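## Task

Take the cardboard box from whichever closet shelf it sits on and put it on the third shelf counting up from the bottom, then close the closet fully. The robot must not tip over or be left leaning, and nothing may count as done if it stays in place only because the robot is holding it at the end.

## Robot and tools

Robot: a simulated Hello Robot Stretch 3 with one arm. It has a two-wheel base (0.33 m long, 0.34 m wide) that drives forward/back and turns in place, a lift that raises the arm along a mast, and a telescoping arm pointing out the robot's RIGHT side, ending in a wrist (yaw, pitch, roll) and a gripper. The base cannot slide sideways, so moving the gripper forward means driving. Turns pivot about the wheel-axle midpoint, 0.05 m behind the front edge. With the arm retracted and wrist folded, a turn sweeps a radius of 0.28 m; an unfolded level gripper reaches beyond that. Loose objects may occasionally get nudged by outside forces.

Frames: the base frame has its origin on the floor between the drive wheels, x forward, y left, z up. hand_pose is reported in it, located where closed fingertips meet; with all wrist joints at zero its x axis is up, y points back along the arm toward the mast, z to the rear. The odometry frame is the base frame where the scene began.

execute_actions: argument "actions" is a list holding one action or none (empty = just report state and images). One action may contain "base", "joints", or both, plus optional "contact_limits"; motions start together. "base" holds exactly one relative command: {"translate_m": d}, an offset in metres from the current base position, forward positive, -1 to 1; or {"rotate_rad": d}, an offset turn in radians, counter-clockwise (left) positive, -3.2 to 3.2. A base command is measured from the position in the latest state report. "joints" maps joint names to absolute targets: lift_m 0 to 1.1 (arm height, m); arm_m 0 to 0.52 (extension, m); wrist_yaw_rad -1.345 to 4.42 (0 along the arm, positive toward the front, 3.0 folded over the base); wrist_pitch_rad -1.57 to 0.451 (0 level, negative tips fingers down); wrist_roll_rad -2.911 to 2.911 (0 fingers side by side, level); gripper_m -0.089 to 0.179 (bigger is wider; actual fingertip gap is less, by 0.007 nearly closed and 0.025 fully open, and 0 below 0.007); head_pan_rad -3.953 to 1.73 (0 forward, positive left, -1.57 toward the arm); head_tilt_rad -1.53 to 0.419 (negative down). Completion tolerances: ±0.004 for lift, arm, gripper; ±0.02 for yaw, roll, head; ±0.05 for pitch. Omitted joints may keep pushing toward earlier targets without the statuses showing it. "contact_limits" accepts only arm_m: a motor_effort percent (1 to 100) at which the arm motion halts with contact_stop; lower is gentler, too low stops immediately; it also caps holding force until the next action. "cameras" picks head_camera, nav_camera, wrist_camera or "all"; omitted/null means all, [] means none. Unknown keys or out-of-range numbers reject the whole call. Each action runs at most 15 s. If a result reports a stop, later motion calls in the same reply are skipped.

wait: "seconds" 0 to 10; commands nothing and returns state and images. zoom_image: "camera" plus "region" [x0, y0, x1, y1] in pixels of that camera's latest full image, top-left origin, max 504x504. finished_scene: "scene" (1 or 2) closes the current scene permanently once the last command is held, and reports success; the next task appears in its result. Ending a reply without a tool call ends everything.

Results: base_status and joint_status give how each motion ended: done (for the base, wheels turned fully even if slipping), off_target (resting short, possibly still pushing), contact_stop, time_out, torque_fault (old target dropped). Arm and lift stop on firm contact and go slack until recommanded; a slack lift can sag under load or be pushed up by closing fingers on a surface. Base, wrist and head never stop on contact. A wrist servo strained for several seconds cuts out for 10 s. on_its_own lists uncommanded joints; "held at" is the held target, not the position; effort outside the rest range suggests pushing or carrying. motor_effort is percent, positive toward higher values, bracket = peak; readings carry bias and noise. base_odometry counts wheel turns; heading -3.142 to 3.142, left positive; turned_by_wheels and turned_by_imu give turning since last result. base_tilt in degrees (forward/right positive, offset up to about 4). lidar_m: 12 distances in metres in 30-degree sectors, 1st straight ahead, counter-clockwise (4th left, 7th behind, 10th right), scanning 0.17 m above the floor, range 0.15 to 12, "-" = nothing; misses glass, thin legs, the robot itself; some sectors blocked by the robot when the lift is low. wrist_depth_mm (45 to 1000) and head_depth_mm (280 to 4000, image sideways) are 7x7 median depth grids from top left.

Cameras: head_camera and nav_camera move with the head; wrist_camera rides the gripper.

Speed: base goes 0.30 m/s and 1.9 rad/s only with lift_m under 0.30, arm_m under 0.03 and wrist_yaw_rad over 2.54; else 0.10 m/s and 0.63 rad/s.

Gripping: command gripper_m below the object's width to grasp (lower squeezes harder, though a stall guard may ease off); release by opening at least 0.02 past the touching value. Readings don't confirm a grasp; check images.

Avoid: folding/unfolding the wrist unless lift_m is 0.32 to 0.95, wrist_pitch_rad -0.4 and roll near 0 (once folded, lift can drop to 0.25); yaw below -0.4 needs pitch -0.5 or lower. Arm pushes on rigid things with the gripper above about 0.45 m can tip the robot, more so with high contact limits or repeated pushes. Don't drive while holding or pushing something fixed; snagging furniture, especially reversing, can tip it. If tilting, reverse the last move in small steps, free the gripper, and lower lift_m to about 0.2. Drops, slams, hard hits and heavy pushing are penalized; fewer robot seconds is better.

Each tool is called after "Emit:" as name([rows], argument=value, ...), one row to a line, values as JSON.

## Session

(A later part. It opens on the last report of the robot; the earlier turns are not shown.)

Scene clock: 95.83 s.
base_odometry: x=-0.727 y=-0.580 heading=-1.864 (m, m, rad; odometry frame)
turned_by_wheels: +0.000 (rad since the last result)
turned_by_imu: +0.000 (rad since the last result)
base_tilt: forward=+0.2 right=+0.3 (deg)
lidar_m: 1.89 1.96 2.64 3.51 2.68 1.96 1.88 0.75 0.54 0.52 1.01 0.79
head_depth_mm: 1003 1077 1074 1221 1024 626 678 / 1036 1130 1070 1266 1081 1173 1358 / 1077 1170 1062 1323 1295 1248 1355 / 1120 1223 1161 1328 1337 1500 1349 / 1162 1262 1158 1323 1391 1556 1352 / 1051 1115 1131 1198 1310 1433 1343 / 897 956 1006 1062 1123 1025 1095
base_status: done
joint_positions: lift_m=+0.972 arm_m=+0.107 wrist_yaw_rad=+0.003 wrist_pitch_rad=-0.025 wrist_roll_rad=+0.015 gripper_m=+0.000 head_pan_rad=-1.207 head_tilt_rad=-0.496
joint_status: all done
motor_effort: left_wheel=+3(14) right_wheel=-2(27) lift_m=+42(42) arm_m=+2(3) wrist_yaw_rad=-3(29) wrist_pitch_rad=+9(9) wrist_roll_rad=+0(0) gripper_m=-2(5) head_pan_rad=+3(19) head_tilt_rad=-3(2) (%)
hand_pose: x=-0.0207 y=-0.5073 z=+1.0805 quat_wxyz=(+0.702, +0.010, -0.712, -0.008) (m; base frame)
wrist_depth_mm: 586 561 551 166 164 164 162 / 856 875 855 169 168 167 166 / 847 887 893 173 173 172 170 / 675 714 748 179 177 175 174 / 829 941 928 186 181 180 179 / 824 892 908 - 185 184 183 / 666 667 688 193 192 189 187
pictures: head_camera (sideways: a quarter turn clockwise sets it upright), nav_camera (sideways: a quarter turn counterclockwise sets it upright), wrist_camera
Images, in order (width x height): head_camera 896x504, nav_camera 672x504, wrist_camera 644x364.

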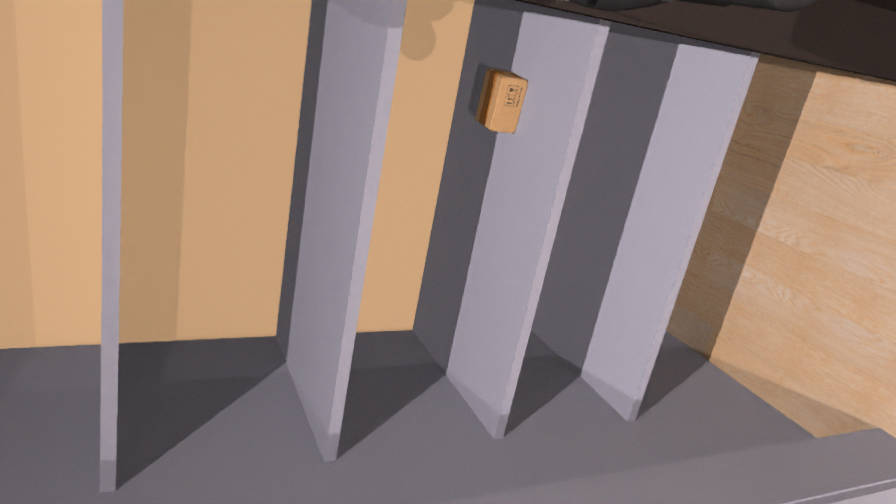

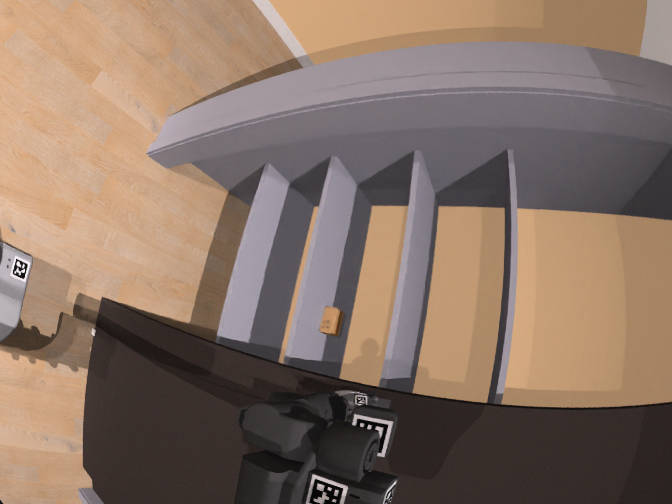

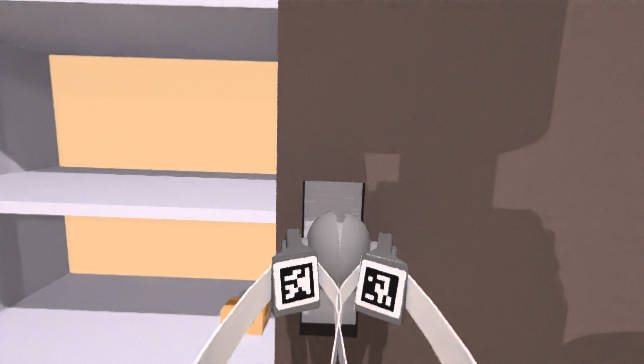

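Emit:
execute_actions([
  {"joints":{"arm_m":0.003}},
], cameras=[])

Emit:
execute_actions([
  {"base":{"rotate_rad":-0.83},"joints":{"wrist_yaw_rad":1.3,"lift_m":0.82}},
], cameras=[])

Emit:
execute_actions([
  {"base":{"translate_m":0.3},"joints":{"lift_m":0.68,"wrist_pitch_rad":-0.16}},
], cameras=[])

Emit:
execute_actions([
  {"base":{"rotate_rad":0.84},"joints":{"wrist_yaw_rad":0,"head_pan_rad":-1.6,"head_tilt_rad":-0.8}},
], cameras=[])

Emit:
execute_actions([
  {"joints":{"arm_m":0.18,"gripper_m":0.17},"contact_limits":{"arm_m":8}},
])

Scene clock: 117.37 s.
base_odometry: x=-0.727 y=-0.580 heading=-1.864 (m, m, rad; odometry frame)
turned_by_wheels: +0.000 (rad since the last result)
turned_by_imu: +0.001 (rad since the last result)
base_tilt: forward=+0.2 right=+0.1 (deg)
lidar_m: 1.89 1.95 2.65 3.52 2.67 1.95 1.88 0.75 0.54 0.52 1.01 0.78
head_depth_mm: 999 1081 1072 1219 1002 1068 696 / 1041 1126 1068 1269 1074 1173 1351 / 1078 1169 1064 1323 1301 1254 1353 / 1120 1221 1163 1332 1335 1501 1356 / 1164 1267 1160 1324 1387 1556 1349 / 1048 1110 1130 1197 1305 1441 1350 / 900 958 1002 1059 1125 1028 1100
base_status: not commanded
joint_positions: lift_m=+0.972 arm_m=+0.003 wrist_yaw_rad=+0.002 wrist_pitch_rad=-0.025 wrist_roll_rad=+0.015 gripper_m=+0.000 head_pan_rad=-1.207 head_tilt_rad=-0.496
joint_status: all done
motor_effort: left_wheel=+3(3) right_wheel=-2(2) lift_m=+42(42) arm_m=-1(3) wrist_yaw_rad=-2(1) wrist_pitch_rad=+8(8) wrist_roll_rad=+0(0) gripper_m=-3(3) head_pan_rad=+2(3) head_tilt_rad=-3(2) (%)
hand_pose: x=-0.0209 y=-0.4038 z=+1.0805 quat_wxyz=(+0.702, +0.010, -0.712, -0.008) (m; base frame)
wrist_depth_mm: 663 636 682 264 263 261 259 / 852 981 973 270 267 265 263 / 856 - - 277 274 272 271 / 791 846 763 296 280 279 276 / 874 - - - 288 287 283 / 830 897 910 - 296 293 291 / 728 714 717 307 304 300 300
pictures: none
No camera images: the call's "cameras" was empty. Leave "cameras" out to get every camera's image.

Scene clock: 119.63 s.
base_odometry: x=-0.727 y=-0.580 heading=-2.694 (m, m, rad; odometry frame)
turned_by_wheels: -0.830 (rad since the last result)
turned_by_imu: -0.825 (rad since the last result)
base_tilt: forward=+0.3 right=+0.1 (deg)
lidar_m: 0.79 0.91 1.89 2.11 3.46 3.37 2.27 1.88 1.15 0.63 0.52 0.52
head_depth_mm: 527 579 641 719 816 946 1113 / 502 548 603 672 755 867 1008 / 479 519 569 630 703 799 919 / 457 495 539 594 660 741 844 / 438 471 513 561 621 691 777 / 420 452 488 532 584 647 721 / 404 433 466 509 553 610 665
base_status: done
joint_positions: lift_m=+0.821 arm_m=+0.003 wrist_yaw_rad=+1.297 wrist_pitch_rad=-0.024 wrist_roll_rad=+0.015 gripper_m=+0.000 head_pan_rad=-1.207 head_tilt_rad=-0.496
joint_status: all done
motor_effort: left_wheel=+3(8) right_wheel=-3(8) lift_m=+10(38) arm_m=-2(2) wrist_yaw_rad=+1(0) wrist_pitch_rad=+8(8) wrist_roll_rad=+0(0) gripper_m=-2(2) head_pan_rad=+3(3) head_tilt_rad=-2(2) (%)
hand_pose: x=+0.2247 y=-0.2173 z=+0.9293 quat_wxyz=(+0.565, +0.437, -0.562, +0.417) (m; base frame)
wrist_depth_mm: 598 801 966 - 841 296 269 / 612 803 - - - 303 271 / 649 812 - - 346 307 277 / 678 741 - - 353 313 282 / 701 739 - - 356 317 285 / 737 754 - - 356 326 290 / 776 762 - 941 383 331 295
pictures: none
No camera images: the call's "cameras" was empty. Leave "cameras" out to get every camera's image.

Scene clock: 124.10 s.
base_odometry: x=-0.998 y=-0.710 heading=-2.694 (m, m, rad; odometry frame)
turned_by_wheels: +0.000 (rad since the last result)
turned_by_imu: +0.002 (rad since the last result)
base_tilt: forward=+0.3 right=+0.2 (deg)
lidar_m: 0.49 0.49 1.69 1.90 3.08 3.64 2.51 2.08 0.67 0.36 0.36 1.02
head_depth_mm: 285 304 337 378 428 495 585 / - 291 317 352 409 455 530 / 937 1021 893 369 402 442 503 / 911 1005 1047 1134 954 1096 1278 / 874 963 1001 771 954 1059 1004 / 848 917 960 720 947 819 951 / 814 882 927 714 868 789 922
base_status: done
joint_positions: lift_m=+0.681 arm_m=+0.003 wrist_yaw_rad=+1.297 wrist_pitch_rad=-0.179 wrist_roll_rad=+0.015 gripper_m=+0.000 head_pan_rad=-1.207 head_tilt_rad=-0.496
joint_status: all done
motor_effort: left_wheel=+2(10) right_wheel=-2(3) lift_m=+10(7) arm_m=-2(2) wrist_yaw_rad=+1(2) wrist_pitch_rad=+6(9) wrist_roll_rad=+0(0) gripper_m=-3(2) head_pan_rad=+3(3) head_tilt_rad=-3(2) (%)
hand_pose: x=+0.2172 y=-0.2152 z=+0.7501 quat_wxyz=(+0.596, +0.479, -0.527, +0.371) (m; base frame)
wrist_depth_mm: 469 580 767 869 773 690 617 / 446 586 776 898 791 722 646 / 413 608 735 760 791 694 649 / 419 628 829 976 508 421 426 / 434 647 827 - 880 788 699 / 440 658 777 - 748 727 710 / 451 675 - - 572 579 584
pictures: none
No camera images: the call's "cameras" was empty. Leave "cameras" out to get every camera's image.

Scene clock: 126.37 s.
base_odometry: x=-0.998 y=-0.710 heading=-1.854 (m, m, rad; odometry frame)
turned_by_wheels: +0.840 (rad since the last result)
turned_by_imu: +0.835 (rad since the last result)
base_tilt: forward=+0.3 right=+0.1 (deg)
lidar_m: 1.69 1.75 2.40 3.33 2.92 2.16 1.12 0.42 0.35 1.02 0.71 0.49
head_depth_mm: 845 677 1053 867 1095 1313 698 / 848 677 1059 869 1092 1339 1211 / 850 679 1063 870 1098 1369 - / 848 681 1064 898 1095 1361 1167 / 857 679 1067 899 1096 1332 1164 / 857 680 1066 899 1095 1340 1168 / 858 678 1063 899 1099 1310 1171
base_status: done
joint_positions: lift_m=+0.681 arm_m=+0.003 wrist_yaw_rad=+0.003 wrist_pitch_rad=-0.179 wrist_roll_rad=+0.015 gripper_m=+0.000 head_pan_rad=-1.593 head_tilt_rad=-0.790
joint_status: all done
motor_effort: left_wheel=-3(8) right_wheel=+3(7) lift_m=+11(10) arm_m=-1(2) wrist_yaw_rad=-1(3) wrist_pitch_rad=+7(7) wrist_roll_rad=+0(0) gripper_m=-3(2) head_pan_rad=-2(21) head_tilt_rad=-7(37) (%)
hand_pose: x=-0.0208 y=-0.3960 z=+0.7501 quat_wxyz=(+0.699, +0.064, -0.709, -0.063) (m; base frame)
wrist_depth_mm: 612 710 707 694 695 691 674 / 624 750 735 733 720 724 713 / 589 708 736 748 734 745 729 / 415 425 438 405 411 423 427 / 630 855 850 836 831 818 814 / 623 690 701 - 761 729 733 / 558 559 565 564 560 580 588
pictures: none
No camera images: the call's "cameras" was empty. Leave "cameras" out to get every camera's image.

Scene clock: 128.90 s.
base_odometry: x=-0.998 y=-0.710 heading=-1.854 (m, m, rad; odometry frame)
turned_by_wheels: +0.000 (rad since the last result)
turned_by_imu: +0.000 (rad since the last result)
base_tilt: forward=+0.4 right=+0.4 (deg)
lidar_m: 1.69 1.75 2.39 3.34 2.92 2.16 1.12 0.42 0.35 1.01 0.71 0.49
head_depth_mm: 844 676 1058 868 1095 973 - / 847 676 1056 870 1123 - 1166 / 847 678 1060 870 - 1279 1169 / 851 679 1065 869 1092 1323 1164 / 852 680 1062 897 1098 1340 1165 / 856 680 1066 900 1096 1336 1166 / 858 680 1068 896 1101 1308 1167
base_status: not commanded
joint_positions: lift_m=+0.681 arm_m=+0.180 wrist_yaw_rad=+0.002 wrist_pitch_rad=-0.179 wrist_roll_rad=+0.015 gripper_m=+0.170 head_pan_rad=-1.593 head_tilt_rad=-0.790
joint_status: all done
motor_effort: left_wheel=-2(3) right_wheel=+2(2) lift_m=+11(10) arm_m=+2(3) wrist_yaw_rad=-2(1) wrist_pitch_rad=+7(7) wrist_roll_rad=+0(0) gripper_m=+0(98) head_pan_rad=-3(2) head_tilt_rad=-6(6) (%)
contact_limits: arm_m 8 (drawing in: default 16, maximum 26; extending or still: default 22, maximum 35)
hand_pose: x=-0.0210 y=-0.5726 z=+0.7501 quat_wxyz=(+0.699, +0.064, -0.709, -0.063) (m; base frame)
wrist_depth_mm: 559 551 546 541 535 529 527 / 574 581 577 568 564 557 550 / 581 599 588 594 581 578 569 / 376 382 394 350 347 417 427 / 262 281 268 273 277 281 286 / 225 - 222 219 219 217 220 / 555 559 563 570 573 578 -
pictures: head_camera (sideways: a quarter turn clockwise sets it upright), nav_camera (sideways: a quarter turn counterclockwise sets it upright), wrist_camera
Images, in order (width x height): head_camera 896x504, nav_camera 672x504, wrist_camera 644x364.

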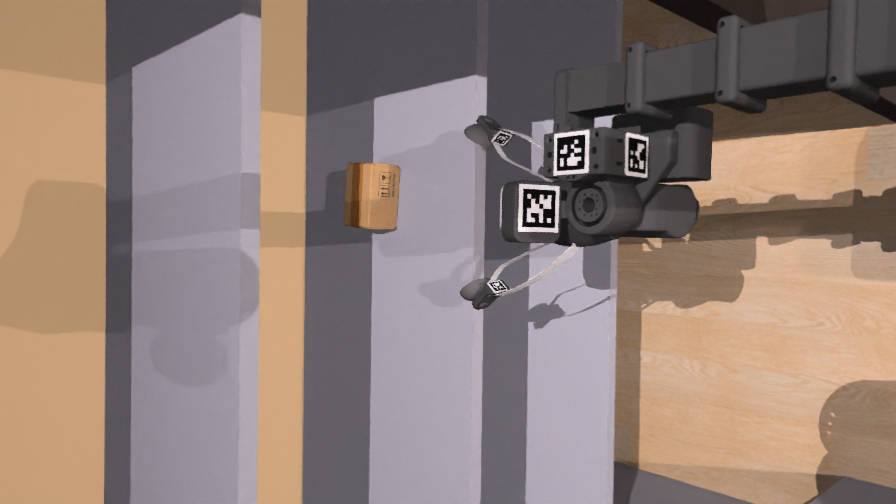

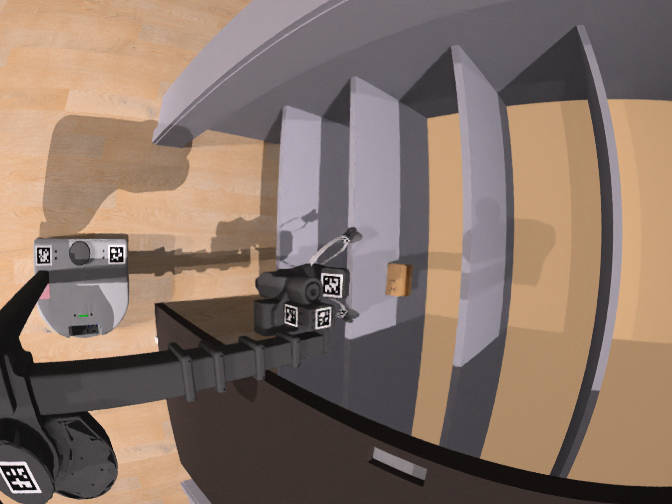

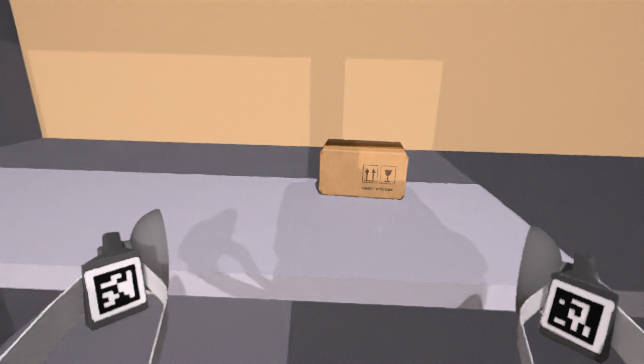

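Emit:
execute_actions([
  {"base":{"translate_m":-0.028},"joints":{"arm_m":0.405,"lift_m":0.669},"contact_limits":{"arm_m":8}},
], cameras=["wrist_camera","head_camera"])

Scene clock: 134.97 s.
base_odometry: x=-0.990 y=-0.683 heading=-1.854 (m, m, rad; odometry frame)
turned_by_wheels: +0.000 (rad since the last result)
turned_by_imu: +0.001 (rad since the last result)
base_tilt: forward=+0.4 right=+0.2 (deg)
lidar_m: 1.72 1.78 2.43 3.75 2.89 2.13 1.09 0.42 0.34 1.02 0.75 0.51
head_depth_mm: 846 676 1057 866 1098 550 - / 849 676 1059 881 1123 1316 1141 / 849 677 1066 - 1092 1331 1165 / 848 679 1064 897 1096 1334 1167 / 853 679 1068 899 1096 1332 1163 / 854 682 1063 898 1098 1335 1164 / 857 681 1064 897 1098 1334 1171
base_status: done
joint_positions: lift_m=+0.670 arm_m=+0.405 wrist_yaw_rad=+0.002 wrist_pitch_rad=-0.179 wrist_roll_rad=+0.015 gripper_m=+0.170 head_pan_rad=-1.593 head_tilt_rad=-0.790
joint_status: all done
motor_effort: left_wheel=-2(9) right_wheel=+2(5) lift_m=+11(13) arm_m=+2(2) wrist_yaw_rad=-2(2) wrist_pitch_rad=+7(7) wrist_roll_rad=+0(0) gripper_m=+0(0) head_pan_rad=-2(3) head_tilt_rad=-6(6) (%)
contact_limits: arm_m 8 (drawing in: default 16, maximum 26; extending or still: default 22, maximum 35)
hand_pose: x=-0.0210 y=-0.7976 z=+0.7391 quat_wxyz=(+0.699, +0.064, -0.709, -0.063) (m; base frame)
wrist_depth_mm: 346 345 339 336 333 326 326 / 364 358 355 352 348 343 342 / 381 374 371 365 362 360 354 / 340 346 356 361 373 370 366 / 236 255 215 137 148 255 257 / 189 - 133 127 122 190 199 / 142 147 139 134 130 152 -
pictures: head_camera (sideways: a quarter turn clockwise sets it upright), wrist_camera
Images, in order (width x height): head_camera 896x504, wrist_camera 644x364.

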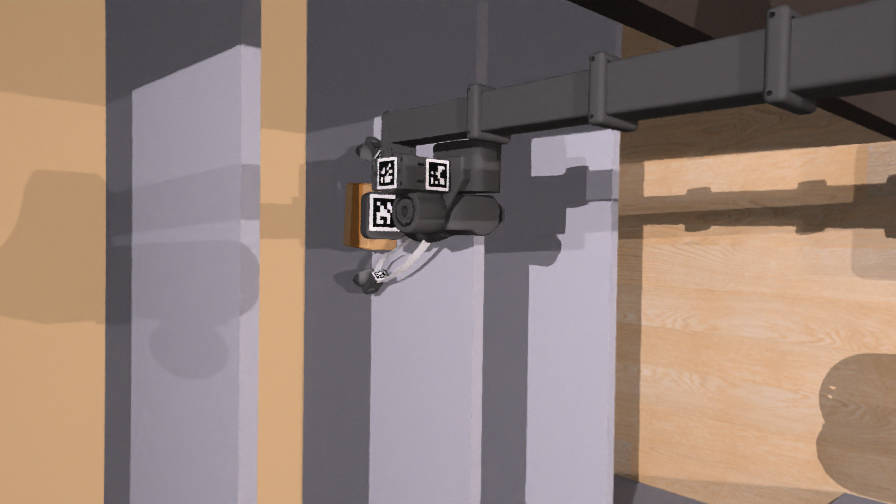

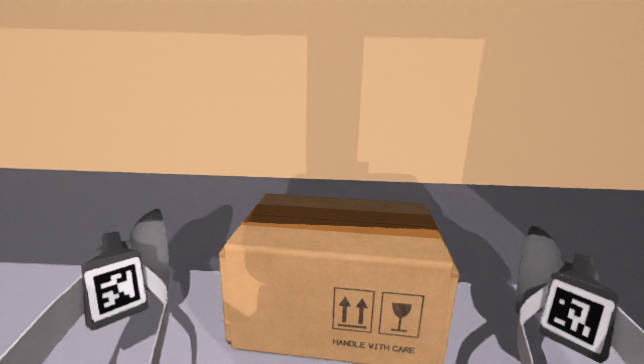

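Emit:
execute_actions([
  {"joints":{"gripper_m":0.04}},
], cameras=[])

Emit:
execute_actions([
  {"joints":{"lift_m":0.69}},
], cameras=["wrist_camera"])

Emit:
execute_actions([
  {"joints":{"arm_m":0.15}},
], cameras=["wrist_camera"])

Emit:
execute_actions([
  {"joints":{"lift_m":1.03,"head_tilt_rad":-0.5}},
], cameras=["wrist_camera"])

Scene clock: 142.60 s.
base_odometry: x=-0.990 y=-0.683 heading=-1.854 (m, m, rad; odometry frame)
turned_by_wheels: +0.000 (rad since the last result)
turned_by_imu: +0.001 (rad since the last result)
base_tilt: forward=+0.5 right=+0.3 (deg)
lidar_m: 1.72 1.79 2.44 3.76 2.89 2.13 1.10 0.42 0.34 1.02 0.75 0.52
head_depth_mm: 845 676 1054 867 1092 549 - / 849 678 1055 878 1121 1327 1146 / 848 678 1057 - 1096 1336 1167 / 853 679 1061 898 1099 1335 1162 / 855 679 1066 900 1100 1335 1162 / 854 680 1069 895 1094 1339 1167 / 857 680 1070 900 1098 1339 1169
base_status: not commanded
joint_positions: lift_m=+0.670 arm_m=+0.405 wrist_yaw_rad=+0.002 wrist_pitch_rad=-0.179 wrist_roll_rad=+0.015 gripper_m=+0.041 head_pan_rad=-1.593 head_tilt_rad=-0.790
joint_status: all done
motor_effort: left_wheel=-2(3) right_wheel=+2(2) lift_m=+10(10) arm_m=+2(2) wrist_yaw_rad=-2(2) wrist_pitch_rad=+7(7) wrist_roll_rad=+0(0) gripper_m=-27(97) head_pan_rad=-2(3) head_tilt_rad=-6(6) (%)
hand_pose: x=-0.0210 y=-0.7976 z=+0.7391 quat_wxyz=(+0.699, +0.064, -0.709, -0.063) (m; base frame)
wrist_depth_mm: 343 341 338 337 332 331 326 / 362 359 354 351 349 343 340 / 381 375 372 365 363 360 357 / 341 348 356 362 375 370 365 / 236 239 136 138 139 255 257 / 181 190 135 129 124 196 193 / 147 148 143 137 132 147 155
pictures: none
No camera images: the call's "cameras" was empty. Leave "cameras" out to get every camera's image.

Scene clock: 143.53 s.
base_odometry: x=-0.990 y=-0.683 heading=-1.854 (m, m, rad; odometry frame)
turned_by_wheels: +0.000 (rad since the last result)
turned_by_imu: +0.000 (rad since the last result)
base_tilt: forward=+0.3 right=+0.1 (deg)
lidar_m: 1.72 1.79 2.44 3.35 2.88 2.14 1.10 0.42 0.34 1.02 0.75 0.51
head_depth_mm: 846 674 1055 868 1094 538 - / 848 676 1055 869 1096 1319 1135 / 848 676 1063 - 1095 1338 1164 / 851 679 1065 897 1095 1336 1166 / 856 679 1063 901 1095 1331 1163 / 858 679 1064 896 1097 1333 1165 / 858 680 1068 898 1097 1337 1169
base_status: not commanded
joint_positions: lift_m=+0.689 arm_m=+0.405 wrist_yaw_rad=+0.002 wrist_pitch_rad=-0.186 wrist_roll_rad=+0.015 gripper_m=+0.045 head_pan_rad=-1.593 head_tilt_rad=-0.790
joint_status: all done
motor_effort: left_wheel=-2(2) right_wheel=+3(3) lift_m=+45(44) arm_m=+2(2) wrist_yaw_rad=-2(2) wrist_pitch_rad=+9(9) wrist_roll_rad=+0(0) gripper_m=-26(27) head_pan_rad=-3(2) head_tilt_rad=-6(7) (%)
hand_pose: x=-0.0210 y=-0.7971 z=+0.7567 quat_wxyz=(+0.699, +0.066, -0.709, -0.066) (m; base frame)
wrist_depth_mm: 346 340 339 335 330 327 325 / 359 358 355 349 348 343 341 / 381 374 372 364 364 360 354 / 391 387 382 382 380 372 371 / 272 274 137 138 141 292 294 / 209 219 134 129 124 226 222 / 170 171 160 136 130 169 178
pictures: wrist_camera
Images, in order (width x height): wrist_camera 644x364.

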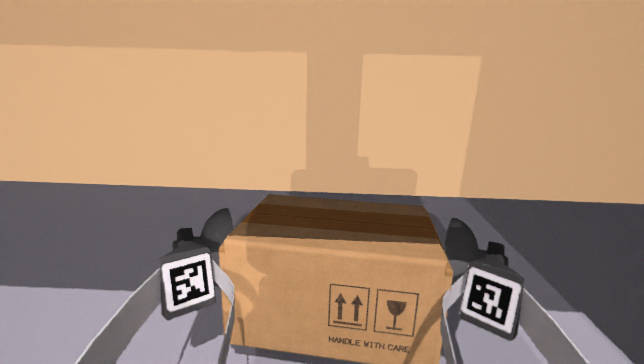

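Scene clock: 146.63 s.
base_odometry: x=-0.990 y=-0.683 heading=-1.854 (m, m, rad; odometry frame)
turned_by_wheels: +0.000 (rad since the last result)
turned_by_imu: +0.000 (rad since the last result)
base_tilt: forward=+0.5 right=+0.3 (deg)
lidar_m: 1.72 1.79 2.43 3.75 2.89 2.13 1.10 0.42 0.34 1.02 0.75 0.51
head_depth_mm: 843 677 1052 869 1097 540 - / 847 678 1059 869 1120 - 1138 / 850 678 1061 844 - 1275 1162 / 850 680 1062 858 1072 1306 1162 / 853 679 1065 901 1096 1334 1166 / 855 681 1066 899 1101 1340 1163 / 858 681 1064 899 1096 1334 1167
base_status: not commanded
joint_positions: lift_m=+0.689 arm_m=+0.150 wrist_yaw_rad=+0.002 wrist_pitch_rad=-0.188 wrist_roll_rad=+0.015 gripper_m=+0.051 head_pan_rad=-1.593 head_tilt_rad=-0.790
joint_status: all done
on_its_own: gripper_m is held at +0.050, not at your +0.040, by its stall guard, which is not easing now
motor_effort: left_wheel=-3(3) right_wheel=+2(2) lift_m=+45(45) arm_m=-2(2) wrist_yaw_rad=-1(1) wrist_pitch_rad=+9(10) wrist_roll_rad=+0(0) gripper_m=-23(26) head_pan_rad=-2(2) head_tilt_rad=-6(7) (%)
hand_pose: x=-0.0211 y=-0.5425 z=+0.7564 quat_wxyz=(+0.699, +0.067, -0.709, -0.066) (m; base frame)
wrist_depth_mm: 579 579 575 563 557 556 550 / 613 600 599 593 586 580 574 / 605 623 629 617 614 605 605 / 390 396 404 410 423 430 442 / 273 274 136 139 141 291 295 / 640 658 134 129 124 244 248 / 564 564 527 136 130 560 598
pictures: wrist_camera
Images, in order (width x height): wrist_camera 644x364.

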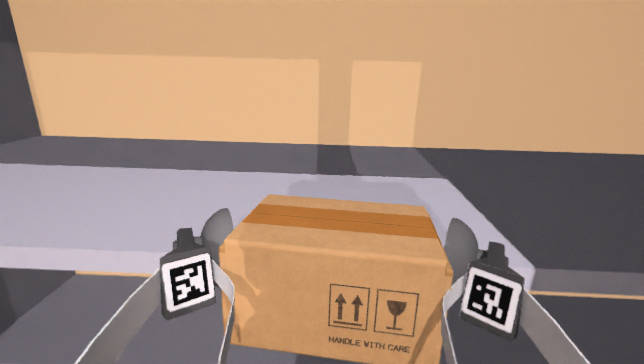

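Scene clock: 150.57 s.
base_odometry: x=-0.990 y=-0.683 heading=-1.854 (m, m, rad; odometry frame)
turned_by_wheels: +0.000 (rad since the last result)
turned_by_imu: +0.000 (rad since the last result)
base_tilt: forward=+0.3 right=+0.0 (deg)
lidar_m: 1.72 1.78 2.44 3.75 2.89 2.13 1.09 0.42 0.34 1.01 0.75 0.52
head_depth_mm: 829 906 - - 874 1028 977 / 830 907 - - 874 1029 973 / 830 910 963 - 870 1024 1001 / 824 912 960 1115 939 1024 994 / 827 915 960 748 936 1049 994 / 829 916 966 743 935 1049 995 / 832 917 961 743 932 1047 990
base_status: not commanded
joint_positions: lift_m=+1.029 arm_m=+0.150 wrist_yaw_rad=+0.002 wrist_pitch_rad=-0.188 wrist_roll_rad=+0.015 gripper_m=+0.051 head_pan_rad=-1.593 head_tilt_rad=-0.508
joint_status: all done
on_its_own: gripper_m is held at +0.050, not at your +0.040, by its stall guard, which is not easing now
motor_effort: left_wheel=-2(2) right_wheel=+2(3) lift_m=+45(43) arm_m=-2(1) wrist_yaw_rad=-1(2) wrist_pitch_rad=+9(9) wrist_roll_rad=+0(0) gripper_m=-22(23) head_pan_rad=-2(3) head_tilt_rad=+5(32) (%)
hand_pose: x=-0.0211 y=-0.5425 z=+1.0964 quat_wxyz=(+0.699, +0.067, -0.709, -0.066) (m; base frame)
wrist_depth_mm: 587 575 572 567 559 558 550 / 611 602 601 587 590 578 577 / 638 638 624 619 616 610 602 / 496 505 505 519 524 543 556 / 341 350 137 138 141 370 372 / 273 280 134 129 124 286 282 / 613 608 577 136 130 604 593
pictures: wrist_camera
Images, in order (width x height): wrist_camera 644x364.

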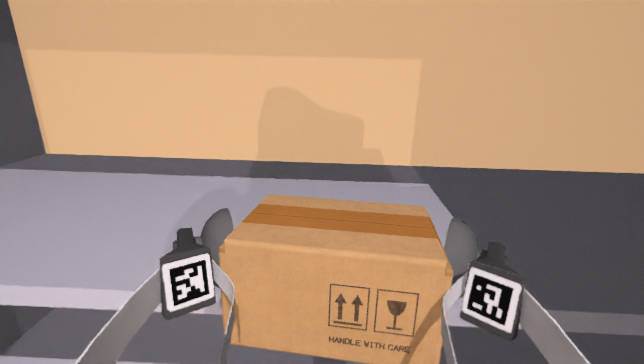

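Emit:
execute_actions([
  {"joints":{"arm_m":0.35,"lift_m":0.995},"contact_limits":{"arm_m":8}},
], cameras=[])

Emit:
execute_actions([
  {"joints":{"lift_m":0.98}},
], cameras=[])

Scene clock: 160.90 s.
base_odometry: x=-0.990 y=-0.683 heading=-1.854 (m, m, rad; odometry frame)
turned_by_wheels: +0.000 (rad since the last result)
turned_by_imu: +0.001 (rad since the last result)
base_tilt: forward=+0.4 right=+0.2 (deg)
lidar_m: 1.72 1.78 2.44 3.35 2.89 2.13 1.10 0.42 0.34 1.02 0.75 0.51
head_depth_mm: 828 906 - 710 948 1031 976 / 830 907 - 1108 940 1028 974 / 828 909 - 1113 939 1023 1000 / 823 912 958 932 938 1024 996 / 827 912 957 746 935 1052 994 / 829 919 961 745 935 1049 990 / 830 913 964 742 934 1050 992
base_status: not commanded
joint_positions: lift_m=+0.996 arm_m=+0.350 wrist_yaw_rad=+0.002 wrist_pitch_rad=-0.188 wrist_roll_rad=+0.015 gripper_m=+0.051 head_pan_rad=-1.593 head_tilt_rad=-0.508
joint_status: all done
on_its_own: gripper_m is held at +0.050, not at your +0.040, by its stall guard, which is not easing now
motor_effort: left_wheel=-2(2) right_wheel=+2(2) lift_m=+11(45) arm_m=+2(2) wrist_yaw_rad=-1(1) wrist_pitch_rad=+10(9) wrist_roll_rad=+0(0) gripper_m=-23(22) head_pan_rad=-2(2) head_tilt_rad=+4(5) (%)
contact_limits: arm_m 8 (drawing in: default 16, maximum 26; extending or still: default 22, maximum 35)
hand_pose: x=-0.0211 y=-0.7420 z=+1.0630 quat_wxyz=(+0.699, +0.067, -0.709, -0.067) (m; base frame)
wrist_depth_mm: 395 394 388 386 379 378 372 / 415 414 406 404 400 393 387 / 437 437 426 418 421 411 409 / 392 399 406 418 423 429 420 / 274 277 137 138 141 297 297 / 210 222 134 129 124 227 225 / 171 172 162 136 130 172 181
pictures: none
No camera images: the call's "cameras" was empty. Leave "cameras" out to get every camera's image.

Scene clock: 161.73 s.
base_odometry: x=-0.990 y=-0.683 heading=-1.854 (m, m, rad; odometry frame)
turned_by_wheels: +0.000 (rad since the last result)
turned_by_imu: +0.000 (rad since the last result)
base_tilt: forward=+0.2 right=+0.0 (deg)
lidar_m: 1.72 1.78 2.44 3.75 2.89 2.13 1.10 0.42 0.34 1.02 0.75 0.51
head_depth_mm: 827 904 961 671 942 1028 975 / 827 909 - 1112 941 1025 974 / 831 909 - 1123 940 1025 1002 / 824 912 966 1113 938 1023 993 / 828 911 961 746 940 1049 996 / 831 915 963 745 936 1050 993 / 831 919 964 742 935 1048 987
base_status: not commanded
joint_positions: lift_m=+0.981 arm_m=+0.350 wrist_yaw_rad=+0.002 wrist_pitch_rad=-0.188 wrist_roll_rad=+0.015 gripper_m=+0.051 head_pan_rad=-1.593 head_tilt_rad=-0.508
joint_status: all done
on_its_own: gripper_m is held at +0.050, not at your +0.040, by its stall guard, which is not easing now
motor_effort: left_wheel=-3(2) right_wheel=+2(2) lift_m=+11(13) arm_m=+2(2) wrist_yaw_rad=-1(2) wrist_pitch_rad=+9(9) wrist_roll_rad=+0(0) gripper_m=-23(23) head_pan_rad=-2(2) head_tilt_rad=+4(4) (%)
hand_pose: x=-0.0211 y=-0.7420 z=+1.0480 quat_wxyz=(+0.699, +0.067, -0.709, -0.067) (m; base frame)
wrist_depth_mm: 397 393 390 387 381 376 373 / 414 411 409 407 400 394 390 / 437 430 424 425 418 415 408 / 348 354 363 369 377 385 393 / 244 247 137 138 141 263 264 / 187 197 135 129 124 203 199 / 152 153 144 136 130 152 161
pictures: none
No camera images: the call's "cameras" was empty. Leave "cameras" out to get every camera's image.

Emit:
execute_actions([
  {"joints":{"lift_m":0.976}},
], cameras=[])

Emit:
execute_actions([
  {"joints":{"gripper_m":0.15}},
], cameras=[])

Emit:
execute_actions([
  {"joints":{"arm_m":0.003}},
], cameras=["wrist_camera"])

Emit:
execute_actions([
  {"base":{"rotate_rad":-0.507},"joints":{"wrist_yaw_rad":1.3,"gripper_m":0,"wrist_pitch_rad":0,"lift_m":0.972}},
], cameras=[])

Emit:
execute_actions([
  {"base":{"translate_m":-0.31}},
], cameras=[])

Emit:
execute_actions([
  {"base":{"rotate_rad":0.507},"joints":{"wrist_yaw_rad":0.4,"head_pan_rad":-1.45,"head_tilt_rad":-0.6}},
], cameras=["wrist_camera","head_camera"])

Scene clock: 174.23 s.
base_odometry: x=-0.990 y=-0.683 heading=-1.854 (m, m, rad; odometry frame)
turned_by_wheels: +0.000 (rad since the last result)
turned_by_imu: +0.000 (rad since the last result)
base_tilt: forward=+0.4 right=-0.1 (deg)
lidar_m: 1.72 1.79 2.43 3.34 2.89 2.13 1.10 0.42 0.34 1.02 0.75 0.51
head_depth_mm: 830 906 962 - 942 1030 975 / 831 906 955 1120 944 1028 973 / 830 910 958 1119 942 1027 998 / 822 915 969 1111 939 1022 994 / 826 916 957 745 937 1052 995 / 828 917 961 743 936 1051 996 / 831 919 968 741 932 1049 991
base_status: not commanded
joint_positions: lift_m=+0.977 arm_m=+0.350 wrist_yaw_rad=+0.002 wrist_pitch_rad=-0.186 wrist_roll_rad=+0.015 gripper_m=+0.051 head_pan_rad=-1.593 head_tilt_rad=-0.508
joint_status: all done
on_its_own: gripper_m is held at +0.050, not at your +0.040, by its stall guard, which is not easing now
motor_effort: left_wheel=-3(3) right_wheel=+2(2) lift_m=+10(9) arm_m=+2(2) wrist_yaw_rad=-2(1) wrist_pitch_rad=+9(10) wrist_roll_rad=+0(0) gripper_m=-24(23) head_pan_rad=-2(2) head_tilt_rad=+5(4) (%)
hand_pose: x=-0.0211 y=-0.7421 z=+1.0445 quat_wxyz=(+0.699, +0.066, -0.709, -0.066) (m; base frame)
wrist_depth_mm: 396 392 390 384 380 378 376 / 414 411 409 402 398 389 389 / 436 434 428 421 418 415 409 / 339 344 350 361 365 377 382 / 238 239 137 138 140 256 257 / 182 192 135 129 124 197 194 / 148 148 143 137 131 148 156
pictures: none
No camera images: the call's "cameras" was empty. Leave "cameras" out to get every camera's image.

Scene clock: 175.73 s.
base_odometry: x=-0.990 y=-0.683 heading=-1.854 (m, m, rad; odometry frame)
turned_by_wheels: +0.000 (rad since the last result)
turned_by_imu: +0.000 (rad since the last result)
base_tilt: forward=+0.1 right=+0.3 (deg)
lidar_m: 1.72 1.78 2.44 3.75 2.88 2.13 1.10 0.42 0.34 1.01 0.75 0.52
head_depth_mm: 828 906 964 - 947 1030 971 / 831 910 952 1121 940 1026 972 / 831 913 954 1117 942 1029 1000 / 827 914 958 1113 941 1024 994 / 825 914 961 745 938 1052 991 / 828 915 964 743 933 1050 988 / 829 917 965 741 934 1051 995
base_status: not commanded
joint_positions: lift_m=+0.977 arm_m=+0.350 wrist_yaw_rad=+0.002 wrist_pitch_rad=-0.185 wrist_roll_rad=+0.015 gripper_m=+0.150 head_pan_rad=-1.593 head_tilt_rad=-0.508
joint_status: all done
motor_effort: left_wheel=-3(3) right_wheel=+2(3) lift_m=+10(11) arm_m=+2(3) wrist_yaw_rad=-2(1) wrist_pitch_rad=+9(9) wrist_roll_rad=+0(0) gripper_m=+0(95) head_pan_rad=-2(2) head_tilt_rad=+4(4) (%)
hand_pose: x=-0.0211 y=-0.7422 z=+1.0448 quat_wxyz=(+0.699, +0.066, -0.709, -0.065) (m; base frame)
wrist_depth_mm: 396 394 388 385 378 377 373 / 419 412 407 402 398 392 390 / 436 432 425 423 416 415 407 / 341 347 355 363 370 376 385 / 237 255 215 139 150 263 258 / 183 - 136 129 124 191 195 / - 149 142 137 131 149 157
pictures: none
No camera images: the call's "cameras" was empty. Leave "cameras" out to get every camera's image.

Scene clock: 179.50 s.
base_odometry: x=-0.990 y=-0.683 heading=-1.854 (m, m, rad; odometry frame)
turned_by_wheels: +0.000 (rad since the last result)
turned_by_imu: +0.000 (rad since the last result)
base_tilt: forward=+0.3 right=+0.2 (deg)
lidar_m: 1.72 1.78 2.44 3.36 2.88 2.13 1.10 0.42 0.34 1.01 0.75 0.51
head_depth_mm: 830 906 955 713 1022 - - / 828 908 956 758 1028 - - / 831 911 954 709 - - - / 827 913 956 716 999 813 1122 / 827 918 960 750 904 1052 995 / 829 917 966 746 937 1048 994 / 831 922 967 742 935 1050 997
base_status: not commanded
joint_positions: lift_m=+0.977 arm_m=+0.003 wrist_yaw_rad=+0.002 wrist_pitch_rad=-0.184 wrist_roll_rad=+0.015 gripper_m=+0.150 head_pan_rad=-1.593 head_tilt_rad=-0.507
joint_status: all done
motor_effort: left_wheel=-3(3) right_wheel=+2(2) lift_m=+10(10) arm_m=-2(0) wrist_yaw_rad=-1(1) wrist_pitch_rad=+8(8) wrist_roll_rad=+0(0) gripper_m=+0(1) head_pan_rad=-2(2) head_tilt_rad=+4(5) (%)
hand_pose: x=-0.0211 y=-0.3957 z=+1.0451 quat_wxyz=(+0.699, +0.065, -0.709, -0.065) (m; base frame)
wrist_depth_mm: 651 713 695 698 685 691 680 / 652 745 733 734 727 722 706 / 604 643 665 478 720 742 728 / 420 430 441 408 420 429 396 / 674 850 838 847 818 812 830 / 634 - 673 686 698 698 715 / 539 547 547 555 559 545 575
pictures: wrist_camera
Images, in order (width x height): wrist_camera 644x364.

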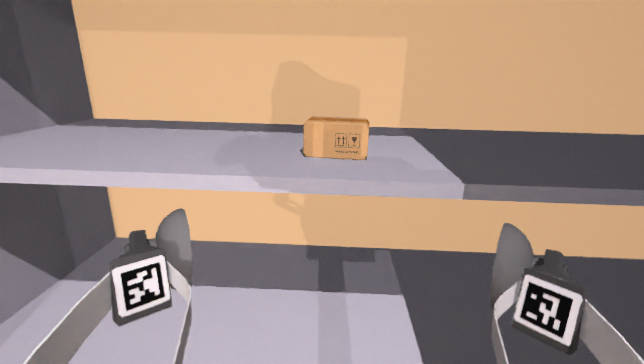

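Scene clock: 181.50 s.
base_odometry: x=-0.990 y=-0.683 heading=-2.361 (m, m, rad; odometry frame)
turned_by_wheels: -0.507 (rad since the last result)
turned_by_imu: -0.504 (rad since the last result)
base_tilt: forward=+0.4 right=+0.1 (deg)
lidar_m: 0.51 1.72 1.79 2.46 3.79 2.85 2.13 1.10 0.42 0.34 1.02 0.75
head_depth_mm: 294 323 360 406 456 - - / 284 304 336 375 425 465 - / - 290 314 349 404 423 - / 927 308 323 354 393 448 493 / 902 984 1006 1113 939 1082 997 / 853 936 969 745 935 - - / 816 891 926 699 932 - -
base_status: done
joint_positions: lift_m=+0.973 arm_m=+0.003 wrist_yaw_rad=+1.297 wrist_pitch_rad=-0.025 wrist_roll_rad=+0.015 gripper_m=+0.000 head_pan_rad=-1.593 head_tilt_rad=-0.507
joint_status: all done
motor_effort: left_wheel=+3(8) right_wheel=-2(7) lift_m=+10(5) arm_m=-1(1) wrist_yaw_rad=+1(0) wrist_pitch_rad=+9(12) wrist_roll_rad=+0(0) gripper_m=-3(95) head_pan_rad=-2(2) head_tilt_rad=+5(4) (%)
hand_pose: x=+0.2247 y=-0.2173 z=+1.0810 quat_wxyz=(+0.565, +0.438, -0.562, +0.416) (m; base frame)
wrist_depth_mm: - 394 566 658 518 502 489 / - 402 579 728 855 729 635 / - 406 590 755 895 763 649 / - 425 608 713 837 724 644 / - 433 622 726 536 435 401 / - 445 617 - 897 797 614 / - 456 660 747 691 721 655
pictures: none
No camera images: the call's "cameras" was empty. Leave "cameras" out to get every camera's image.

Scene clock: 185.57 s.
base_odometry: x=-0.770 y=-0.465 heading=-2.361 (m, m, rad; odometry frame)
turned_by_wheels: +0.000 (rad since the last result)
turned_by_imu: +0.000 (rad since the last result)
base_tilt: forward=+0.2 right=+0.1 (deg)
lidar_m: 0.83 1.99 2.06 2.84 3.66 2.46 1.85 1.78 0.63 0.46 0.45 1.13
head_depth_mm: 472 518 578 651 732 - - / 445 486 537 601 681 745 - / 421 458 504 560 629 675 - / 400 433 473 522 580 654 723 / 380 411 447 489 542 606 662 / 364 391 423 461 506 - - / 348 372 401 436 475 - -
base_status: done
joint_positions: lift_m=+0.973 arm_m=+0.003 wrist_yaw_rad=+1.297 wrist_pitch_rad=-0.025 wrist_roll_rad=+0.015 gripper_m=+0.000 head_pan_rad=-1.593 head_tilt_rad=-0.507
joint_status: not commanded
motor_effort: left_wheel=+4(5) right_wheel=-2(7) lift_m=+9(11) arm_m=-2(1) wrist_yaw_rad=+0(0) wrist_pitch_rad=+9(9) wrist_roll_rad=+0(0) gripper_m=-2(2) head_pan_rad=-2(2) head_tilt_rad=+4(5) (%)
hand_pose: x=+0.2247 y=-0.2173 z=+1.0810 quat_wxyz=(+0.565, +0.438, -0.562, +0.417) (m; base frame)
wrist_depth_mm: - 783 849 - - 236 201 / - 821 866 - - 241 203 / - - 869 - - 242 205 / - - 897 - 842 251 207 / - - 909 - - 261 209 / - - 821 - 939 253 212 / - - - - 745 254 215
pictures: none
No camera images: the call's "cameras" was empty. Leave "cameras" out to get every camera's image.

Scene clock: 187.37 s.
base_odometry: x=-0.770 y=-0.465 heading=-1.854 (m, m, rad; odometry frame)
turned_by_wheels: +0.507 (rad since the last result)
turned_by_imu: +0.504 (rad since the last result)
base_tilt: forward=+0.5 right=+0.2 (deg)
lidar_m: 1.99 2.07 2.82 3.18 2.51 1.84 1.77 0.64 0.47 0.45 1.14 0.83
head_depth_mm: 339 370 407 455 508 - - / 343 376 415 459 521 - - / 348 381 422 464 - - - / 353 388 430 474 - 660 766 / 989 1075 849 1132 1244 1430 1269 / 1021 1101 956 1102 1236 1467 1267 / 1037 1122 950 1101 1285 1473 1277
base_status: done
joint_positions: lift_m=+0.973 arm_m=+0.003 wrist_yaw_rad=+0.403 wrist_pitch_rad=-0.025 wrist_roll_rad=+0.015 gripper_m=+0.000 head_pan_rad=-1.457 head_tilt_rad=-0.593
joint_status: all done
motor_effort: left_wheel=-2(8) right_wheel=+2(4) lift_m=+10(11) arm_m=-2(1) wrist_yaw_rad=-2(4) wrist_pitch_rad=+9(9) wrist_roll_rad=+0(0) gripper_m=-2(3) head_pan_rad=+3(12) head_tilt_rad=-5(18) (%)
hand_pose: x=+0.0787 y=-0.3833 z=+1.0810 quat_wxyz=(+0.690, +0.151, -0.696, +0.131) (m; base frame)
wrist_depth_mm: 663 798 960 585 199 179 164 / 671 810 - 906 203 183 167 / 685 847 - - 207 186 169 / 697 836 906 652 211 190 172 / 686 859 - - 214 193 175 / 703 842 898 - 213 198 178 / 674 909 - 663 229 200 181
pictures: head_camera (sideways: a quarter turn clockwise sets it upright), wrist_camera
Images, in order (width x height): head_camera 896x504, wrist_camera 644x364.

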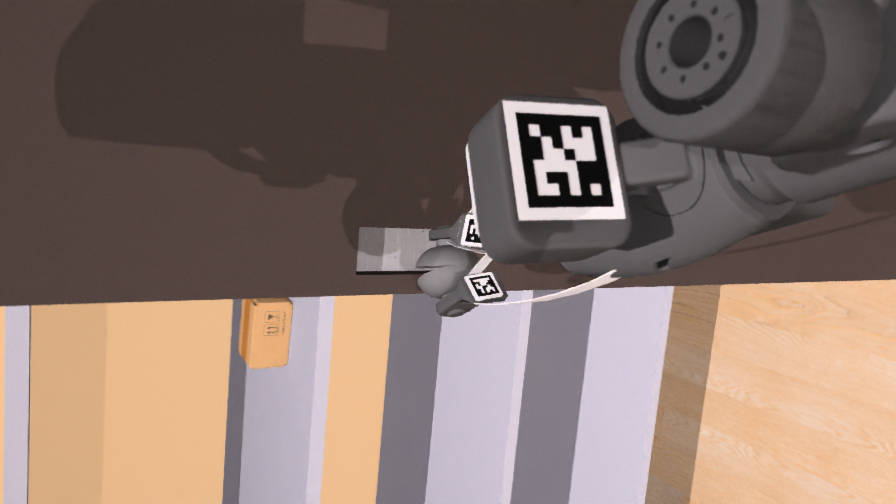

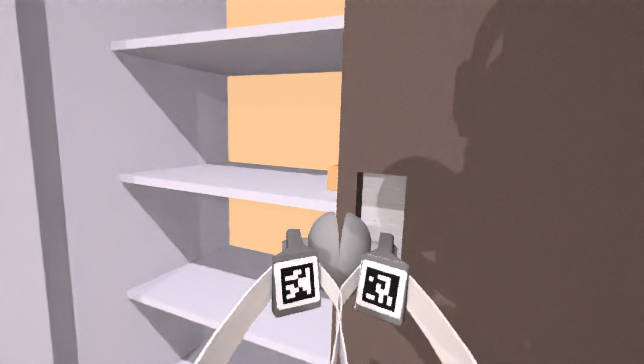

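Emit:
execute_actions([
  {"base":{"translate_m":-0.01},"joints":{"arm_m":0.025}},
], cameras=[])

Emit:
execute_actions([
  {"joints":{"arm_m":0.053},"contact_limits":{"arm_m":8}},
], cameras=["wrist_camera","head_camera"])

Scene clock: 193.73 s.
base_odometry: x=-0.767 y=-0.455 heading=-1.854 (m, m, rad; odometry frame)
turned_by_wheels: +0.000 (rad since the last result)
turned_by_imu: +0.000 (rad since the last result)
base_tilt: forward=+0.2 right=+0.2 (deg)
lidar_m: 2.00 2.08 2.82 3.16 2.50 1.83 1.77 0.64 0.47 0.45 1.16 0.83
head_depth_mm: 339 370 407 454 496 - - / 343 375 415 455 - - - / 348 382 422 458 - - 756 / 354 388 430 476 565 651 762 / 619 1056 829 1105 1197 1430 1273 / 1021 1106 953 1106 1237 1476 1273 / 1034 1119 949 1106 1286 1476 1267
base_status: done
joint_positions: lift_m=+0.973 arm_m=+0.025 wrist_yaw_rad=+0.402 wrist_pitch_rad=-0.025 wrist_roll_rad=+0.015 gripper_m=+0.000 head_pan_rad=-1.457 head_tilt_rad=-0.593
joint_status: all done
motor_effort: left_wheel=-3(9) right_wheel=+2(4) lift_m=+11(10) arm_m=+2(2) wrist_yaw_rad=-2(2) wrist_pitch_rad=+9(9) wrist_roll_rad=+0(0) gripper_m=-3(3) head_pan_rad=+3(3) head_tilt_rad=-5(5) (%)
hand_pose: x=+0.0786 y=-0.4049 z=+1.0810 quat_wxyz=(+0.690, +0.151, -0.696, +0.131) (m; base frame)
wrist_depth_mm: 676 770 699 201 179 162 148 / 677 831 - 205 183 165 150 / 685 857 - 210 186 168 152 / 691 833 913 222 190 171 155 / 700 892 - - 192 174 158 / 720 835 898 - 192 177 160 / 718 899 748 232 206 179 163
pictures: none
No camera images: the call's "cameras" was empty. Leave "cameras" out to get every camera's image.

Scene clock: 194.90 s.
base_odometry: x=-0.767 y=-0.455 heading=-1.854 (m, m, rad; odometry frame)
turned_by_wheels: +0.000 (rad since the last result)
turned_by_imu: +0.000 (rad since the last result)
base_tilt: forward=+0.2 right=+0.1 (deg)
lidar_m: 2.00 2.07 2.83 3.17 2.49 1.84 1.77 0.64 0.47 0.45 1.15 0.84
head_depth_mm: 339 370 408 454 - - 717 / 344 376 415 451 - - 751 / 349 382 422 - - 657 739 / 354 388 431 500 564 642 763 / 623 1054 826 1059 1201 1439 1270 / 1017 1104 952 1104 1240 1471 1270 / 1031 1126 952 1104 1278 1469 1274
base_status: not commanded
joint_positions: lift_m=+0.973 arm_m=+0.053 wrist_yaw_rad=+0.402 wrist_pitch_rad=-0.025 wrist_roll_rad=+0.015 gripper_m=+0.000 head_pan_rad=-1.457 head_tilt_rad=-0.593
joint_status: all done
motor_effort: left_wheel=-3(3) right_wheel=+2(2) lift_m=+10(10) arm_m=+2(3) wrist_yaw_rad=-2(1) wrist_pitch_rad=+9(9) wrist_roll_rad=+0(0) gripper_m=-2(2) head_pan_rad=+3(3) head_tilt_rad=-4(5) (%)
contact_limits: arm_m 8 (drawing in: default 16, maximum 26; extending or still: default 22, maximum 35)
hand_pose: x=+0.0786 y=-0.4329 z=+1.0810 quat_wxyz=(+0.690, +0.151, -0.696, +0.131) (m; base frame)
wrist_depth_mm: 672 747 668 172 154 139 127 / 673 828 - 176 157 141 129 / 689 864 - 180 160 144 131 / 694 824 774 189 163 147 133 / 705 903 - 196 165 149 135 / 716 827 906 - 164 152 138 / 722 860 715 202 178 155 140
pictures: head_camera (sideways: a quarter turn clockwise sets it upright), wrist_camera
Images, in order (width x height): head_camera 896x504, wrist_camera 644x364.

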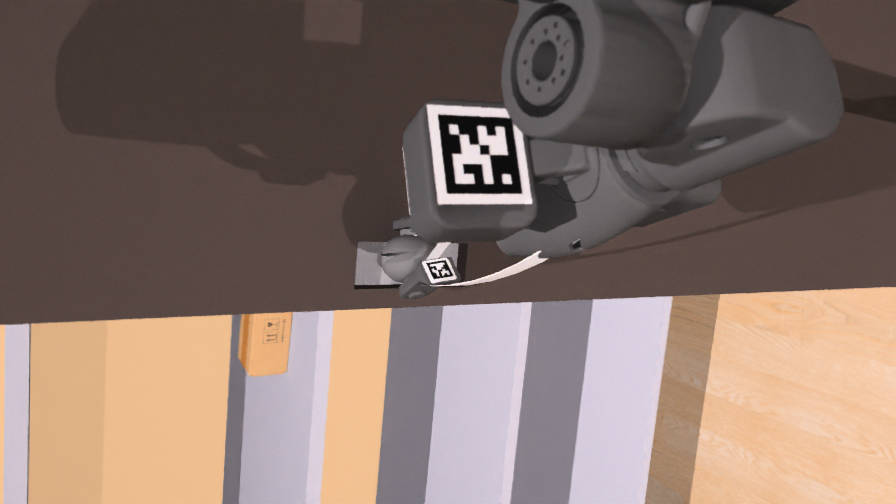

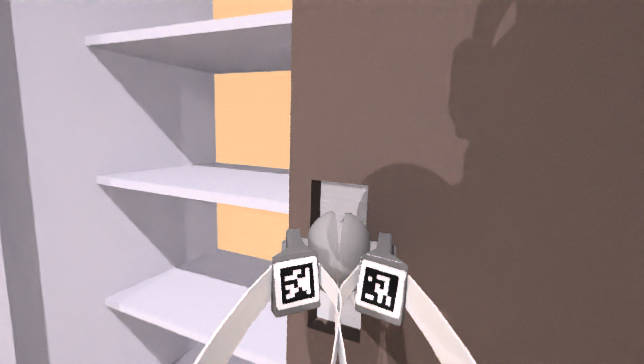

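Emit:
execute_actions([
  {"base":{"translate_m":0.06},"joints":{"arm_m":0.056}},
], cameras=["wrist_camera"])

Scene clock: 199.27 s.
base_odometry: x=-0.784 y=-0.513 heading=-1.854 (m, m, rad; odometry frame)
turned_by_wheels: +0.000 (rad since the last result)
turned_by_imu: -0.029 (rad since the last result)
base_tilt: forward=+0.2 right=-0.1 (deg)
lidar_m: 1.94 2.00 2.67 3.60 2.65 1.91 1.82 0.66 0.47 0.45 1.11 0.79
head_depth_mm: 341 373 411 457 - - 726 / 345 377 418 454 - - 759 / 349 382 423 - - 659 745 / 353 387 430 496 584 654 779 / 1000 1079 848 1105 1239 1431 1275 / 1007 1089 951 1106 1238 1465 1272 / 1021 1107 949 1105 1282 1471 1273
base_status: done
joint_positions: lift_m=+0.973 arm_m=+0.056 wrist_yaw_rad=+0.412 wrist_pitch_rad=-0.027 wrist_roll_rad=+0.015 gripper_m=+0.000 head_pan_rad=-1.457 head_tilt_rad=-0.594
joint_status: all done
motor_effort: left_wheel=+2(8) right_wheel=+1(17) lift_m=+11(11) arm_m=+5(7) wrist_yaw_rad=-7(8) wrist_pitch_rad=+9(10) wrist_roll_rad=+0(0) gripper_m=-2(5) head_pan_rad=+3(2) head_tilt_rad=-4(5) (%)
hand_pose: x=+0.0808 y=-0.4346 z=+1.0804 quat_wxyz=(+0.689, +0.155, -0.695, +0.134) (m; base frame)
wrist_depth_mm: 636 714 623 490 152 137 125 / 647 801 981 776 155 140 128 / 652 818 - 946 158 142 130 / 655 777 743 182 161 145 132 / 662 831 - 543 163 148 134 / 682 824 903 - 163 150 137 / 688 842 714 417 175 154 139
pictures: wrist_camera
Images, in order (width x height): wrist_camera 644x364.

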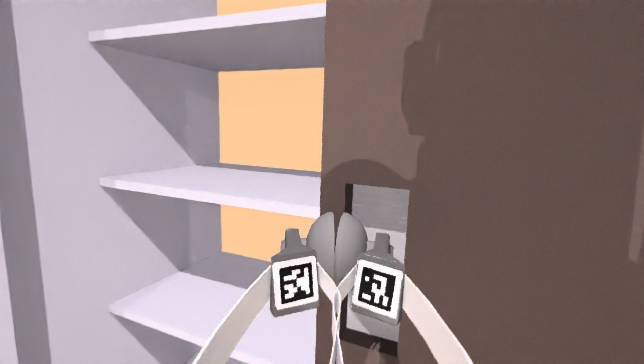

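Emit:
execute_actions([
  {"joints":{"arm_m":0.003}},
], cameras=[])

Emit:
execute_actions([
  {"base":{"rotate_rad":0.029},"joints":{"wrist_yaw_rad":0.0}},
], cameras=[])

Emit:
execute_actions([
  {"base":{"translate_m":0.074},"joints":{"head_pan_rad":-1.57,"head_tilt_rad":-0.5}},
], cameras=["wrist_camera"])

Scene clock: 206.47 s.
base_odometry: x=-0.784 y=-0.513 heading=-1.854 (m, m, rad; odometry frame)
turned_by_wheels: +0.000 (rad since the last result)
turned_by_imu: +0.001 (rad since the last result)
base_tilt: forward=+0.5 right=+0.1 (deg)
lidar_m: 1.94 2.00 2.68 3.60 2.65 1.91 1.82 0.66 0.47 0.44 1.11 0.79
head_depth_mm: 338 369 408 456 511 - - / 342 375 414 459 522 - - / 347 379 420 461 - - - / 350 385 426 471 1166 683 774 / 994 1076 846 1133 1244 1432 1269 / 1005 1095 953 1105 1237 1476 1266 / 1021 1111 949 1100 1280 1459 1271
base_status: not commanded
joint_positions: lift_m=+0.973 arm_m=+0.003 wrist_yaw_rad=+0.402 wrist_pitch_rad=-0.025 wrist_roll_rad=+0.015 gripper_m=+0.000 head_pan_rad=-1.457 head_tilt_rad=-0.594
joint_status: all done
motor_effort: left_wheel=+1(2) right_wheel=+0(0) lift_m=+10(10) arm_m=-2(3) wrist_yaw_rad=-2(8) wrist_pitch_rad=+9(9) wrist_roll_rad=+0(0) gripper_m=-2(3) head_pan_rad=+2(3) head_tilt_rad=-4(3) (%)
hand_pose: x=+0.0787 y=-0.3834 z=+1.0810 quat_wxyz=(+0.690, +0.151, -0.696, +0.131) (m; base frame)
wrist_depth_mm: 633 741 701 594 196 179 164 / 647 790 - 953 200 181 166 / 651 815 - - 204 184 169 / 654 808 887 669 209 188 171 / 672 852 - - 217 191 175 / 673 829 900 - 210 195 177 / 684 863 - 658 226 198 181
pictures: none
No camera images: the call's "cameras" was empty. Leave "cameras" out to get every camera's image.

Scene clock: 207.53 s.
base_odometry: x=-0.784 y=-0.513 heading=-1.825 (m, m, rad; odometry frame)
turned_by_wheels: +0.029 (rad since the last result)
turned_by_imu: +0.029 (rad since the last result)
base_tilt: forward=+0.3 right=+0.2 (deg)
lidar_m: 1.94 2.01 2.75 3.17 2.58 1.90 1.82 0.64 0.47 0.45 1.08 0.79
head_depth_mm: 339 370 408 447 - - - / 343 376 415 447 - - - / 348 382 423 476 540 640 745 / 363 400 445 502 575 673 810 / 999 1089 880 1105 1245 1430 1273 / 1016 1105 951 1102 1240 1468 1267 / 1032 1116 945 1105 1277 1513 1268
base_status: done
joint_positions: lift_m=+0.973 arm_m=+0.003 wrist_yaw_rad=+0.003 wrist_pitch_rad=-0.025 wrist_roll_rad=+0.015 gripper_m=+0.000 head_pan_rad=-1.457 head_tilt_rad=-0.594
joint_status: all done
motor_effort: left_wheel=-3(6) right_wheel=+3(4) lift_m=+10(11) arm_m=-2(2) wrist_yaw_rad=-3(3) wrist_pitch_rad=+9(9) wrist_roll_rad=+0(0) gripper_m=-3(2) head_pan_rad=+2(2) head_tilt_rad=-3(4) (%)
hand_pose: x=-0.0206 y=-0.4038 z=+1.0810 quat_wxyz=(+0.702, +0.010, -0.712, -0.008) (m; base frame)
wrist_depth_mm: 588 514 196 194 192 191 189 / 873 904 202 200 197 195 194 / 893 929 206 204 202 201 199 / 683 701 213 210 208 205 204 / 914 972 228 213 213 210 208 / 835 887 234 - 218 216 214 / 676 678 229 227 225 221 219
pictures: none
No camera images: the call's "cameras" was empty. Leave "cameras" out to get every camera's image.

Scene clock: 209.43 s.
base_odometry: x=-0.802 y=-0.585 heading=-1.826 (m, m, rad; odometry frame)
turned_by_wheels: +0.000 (rad since the last result)
turned_by_imu: +0.000 (rad since the last result)
base_tilt: forward=+0.2 right=+0.2 (deg)
lidar_m: 1.87 1.94 2.64 3.17 2.68 1.97 1.90 0.64 0.47 0.45 0.97 0.72
head_depth_mm: 344 372 405 445 490 - - / 346 374 407 447 - - - / 348 376 410 453 - - - / 966 1055 934 1170 1021 1152 1306 / 970 1062 860 1229 1016 1146 1342 / 977 1067 1003 1221 1014 1153 1339 / 982 1076 997 1220 1057 1187 1335
base_status: done
joint_positions: lift_m=+0.973 arm_m=+0.003 wrist_yaw_rad=+0.003 wrist_pitch_rad=-0.025 wrist_roll_rad=+0.015 gripper_m=+0.000 head_pan_rad=-1.563 head_tilt_rad=-0.508
joint_status: all done
motor_effort: left_wheel=-3(4) right_wheel=+2(6) lift_m=+10(11) arm_m=-2(2) wrist_yaw_rad=-2(2) wrist_pitch_rad=+9(9) wrist_roll_rad=+0(0) gripper_m=-2(2) head_pan_rad=-2(13) head_tilt_rad=+5(20) (%)
hand_pose: x=-0.0207 y=-0.4038 z=+1.0810 quat_wxyz=(+0.702, +0.010, -0.712, -0.008) (m; base frame)
wrist_depth_mm: 584 565 545 193 192 190 188 / 806 905 899 199 196 195 192 / 820 928 931 203 202 199 197 / 685 714 622 210 206 204 202 / 820 971 960 214 211 209 207 / 802 879 918 - 216 215 213 / 664 669 687 225 224 220 218
pictures: wrist_camera
Images, in order (width x height): wrist_camera 644x364.

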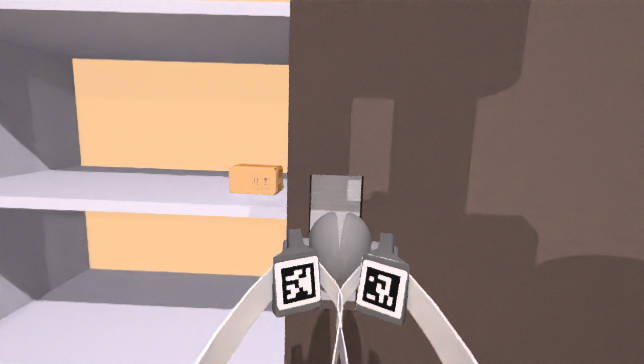

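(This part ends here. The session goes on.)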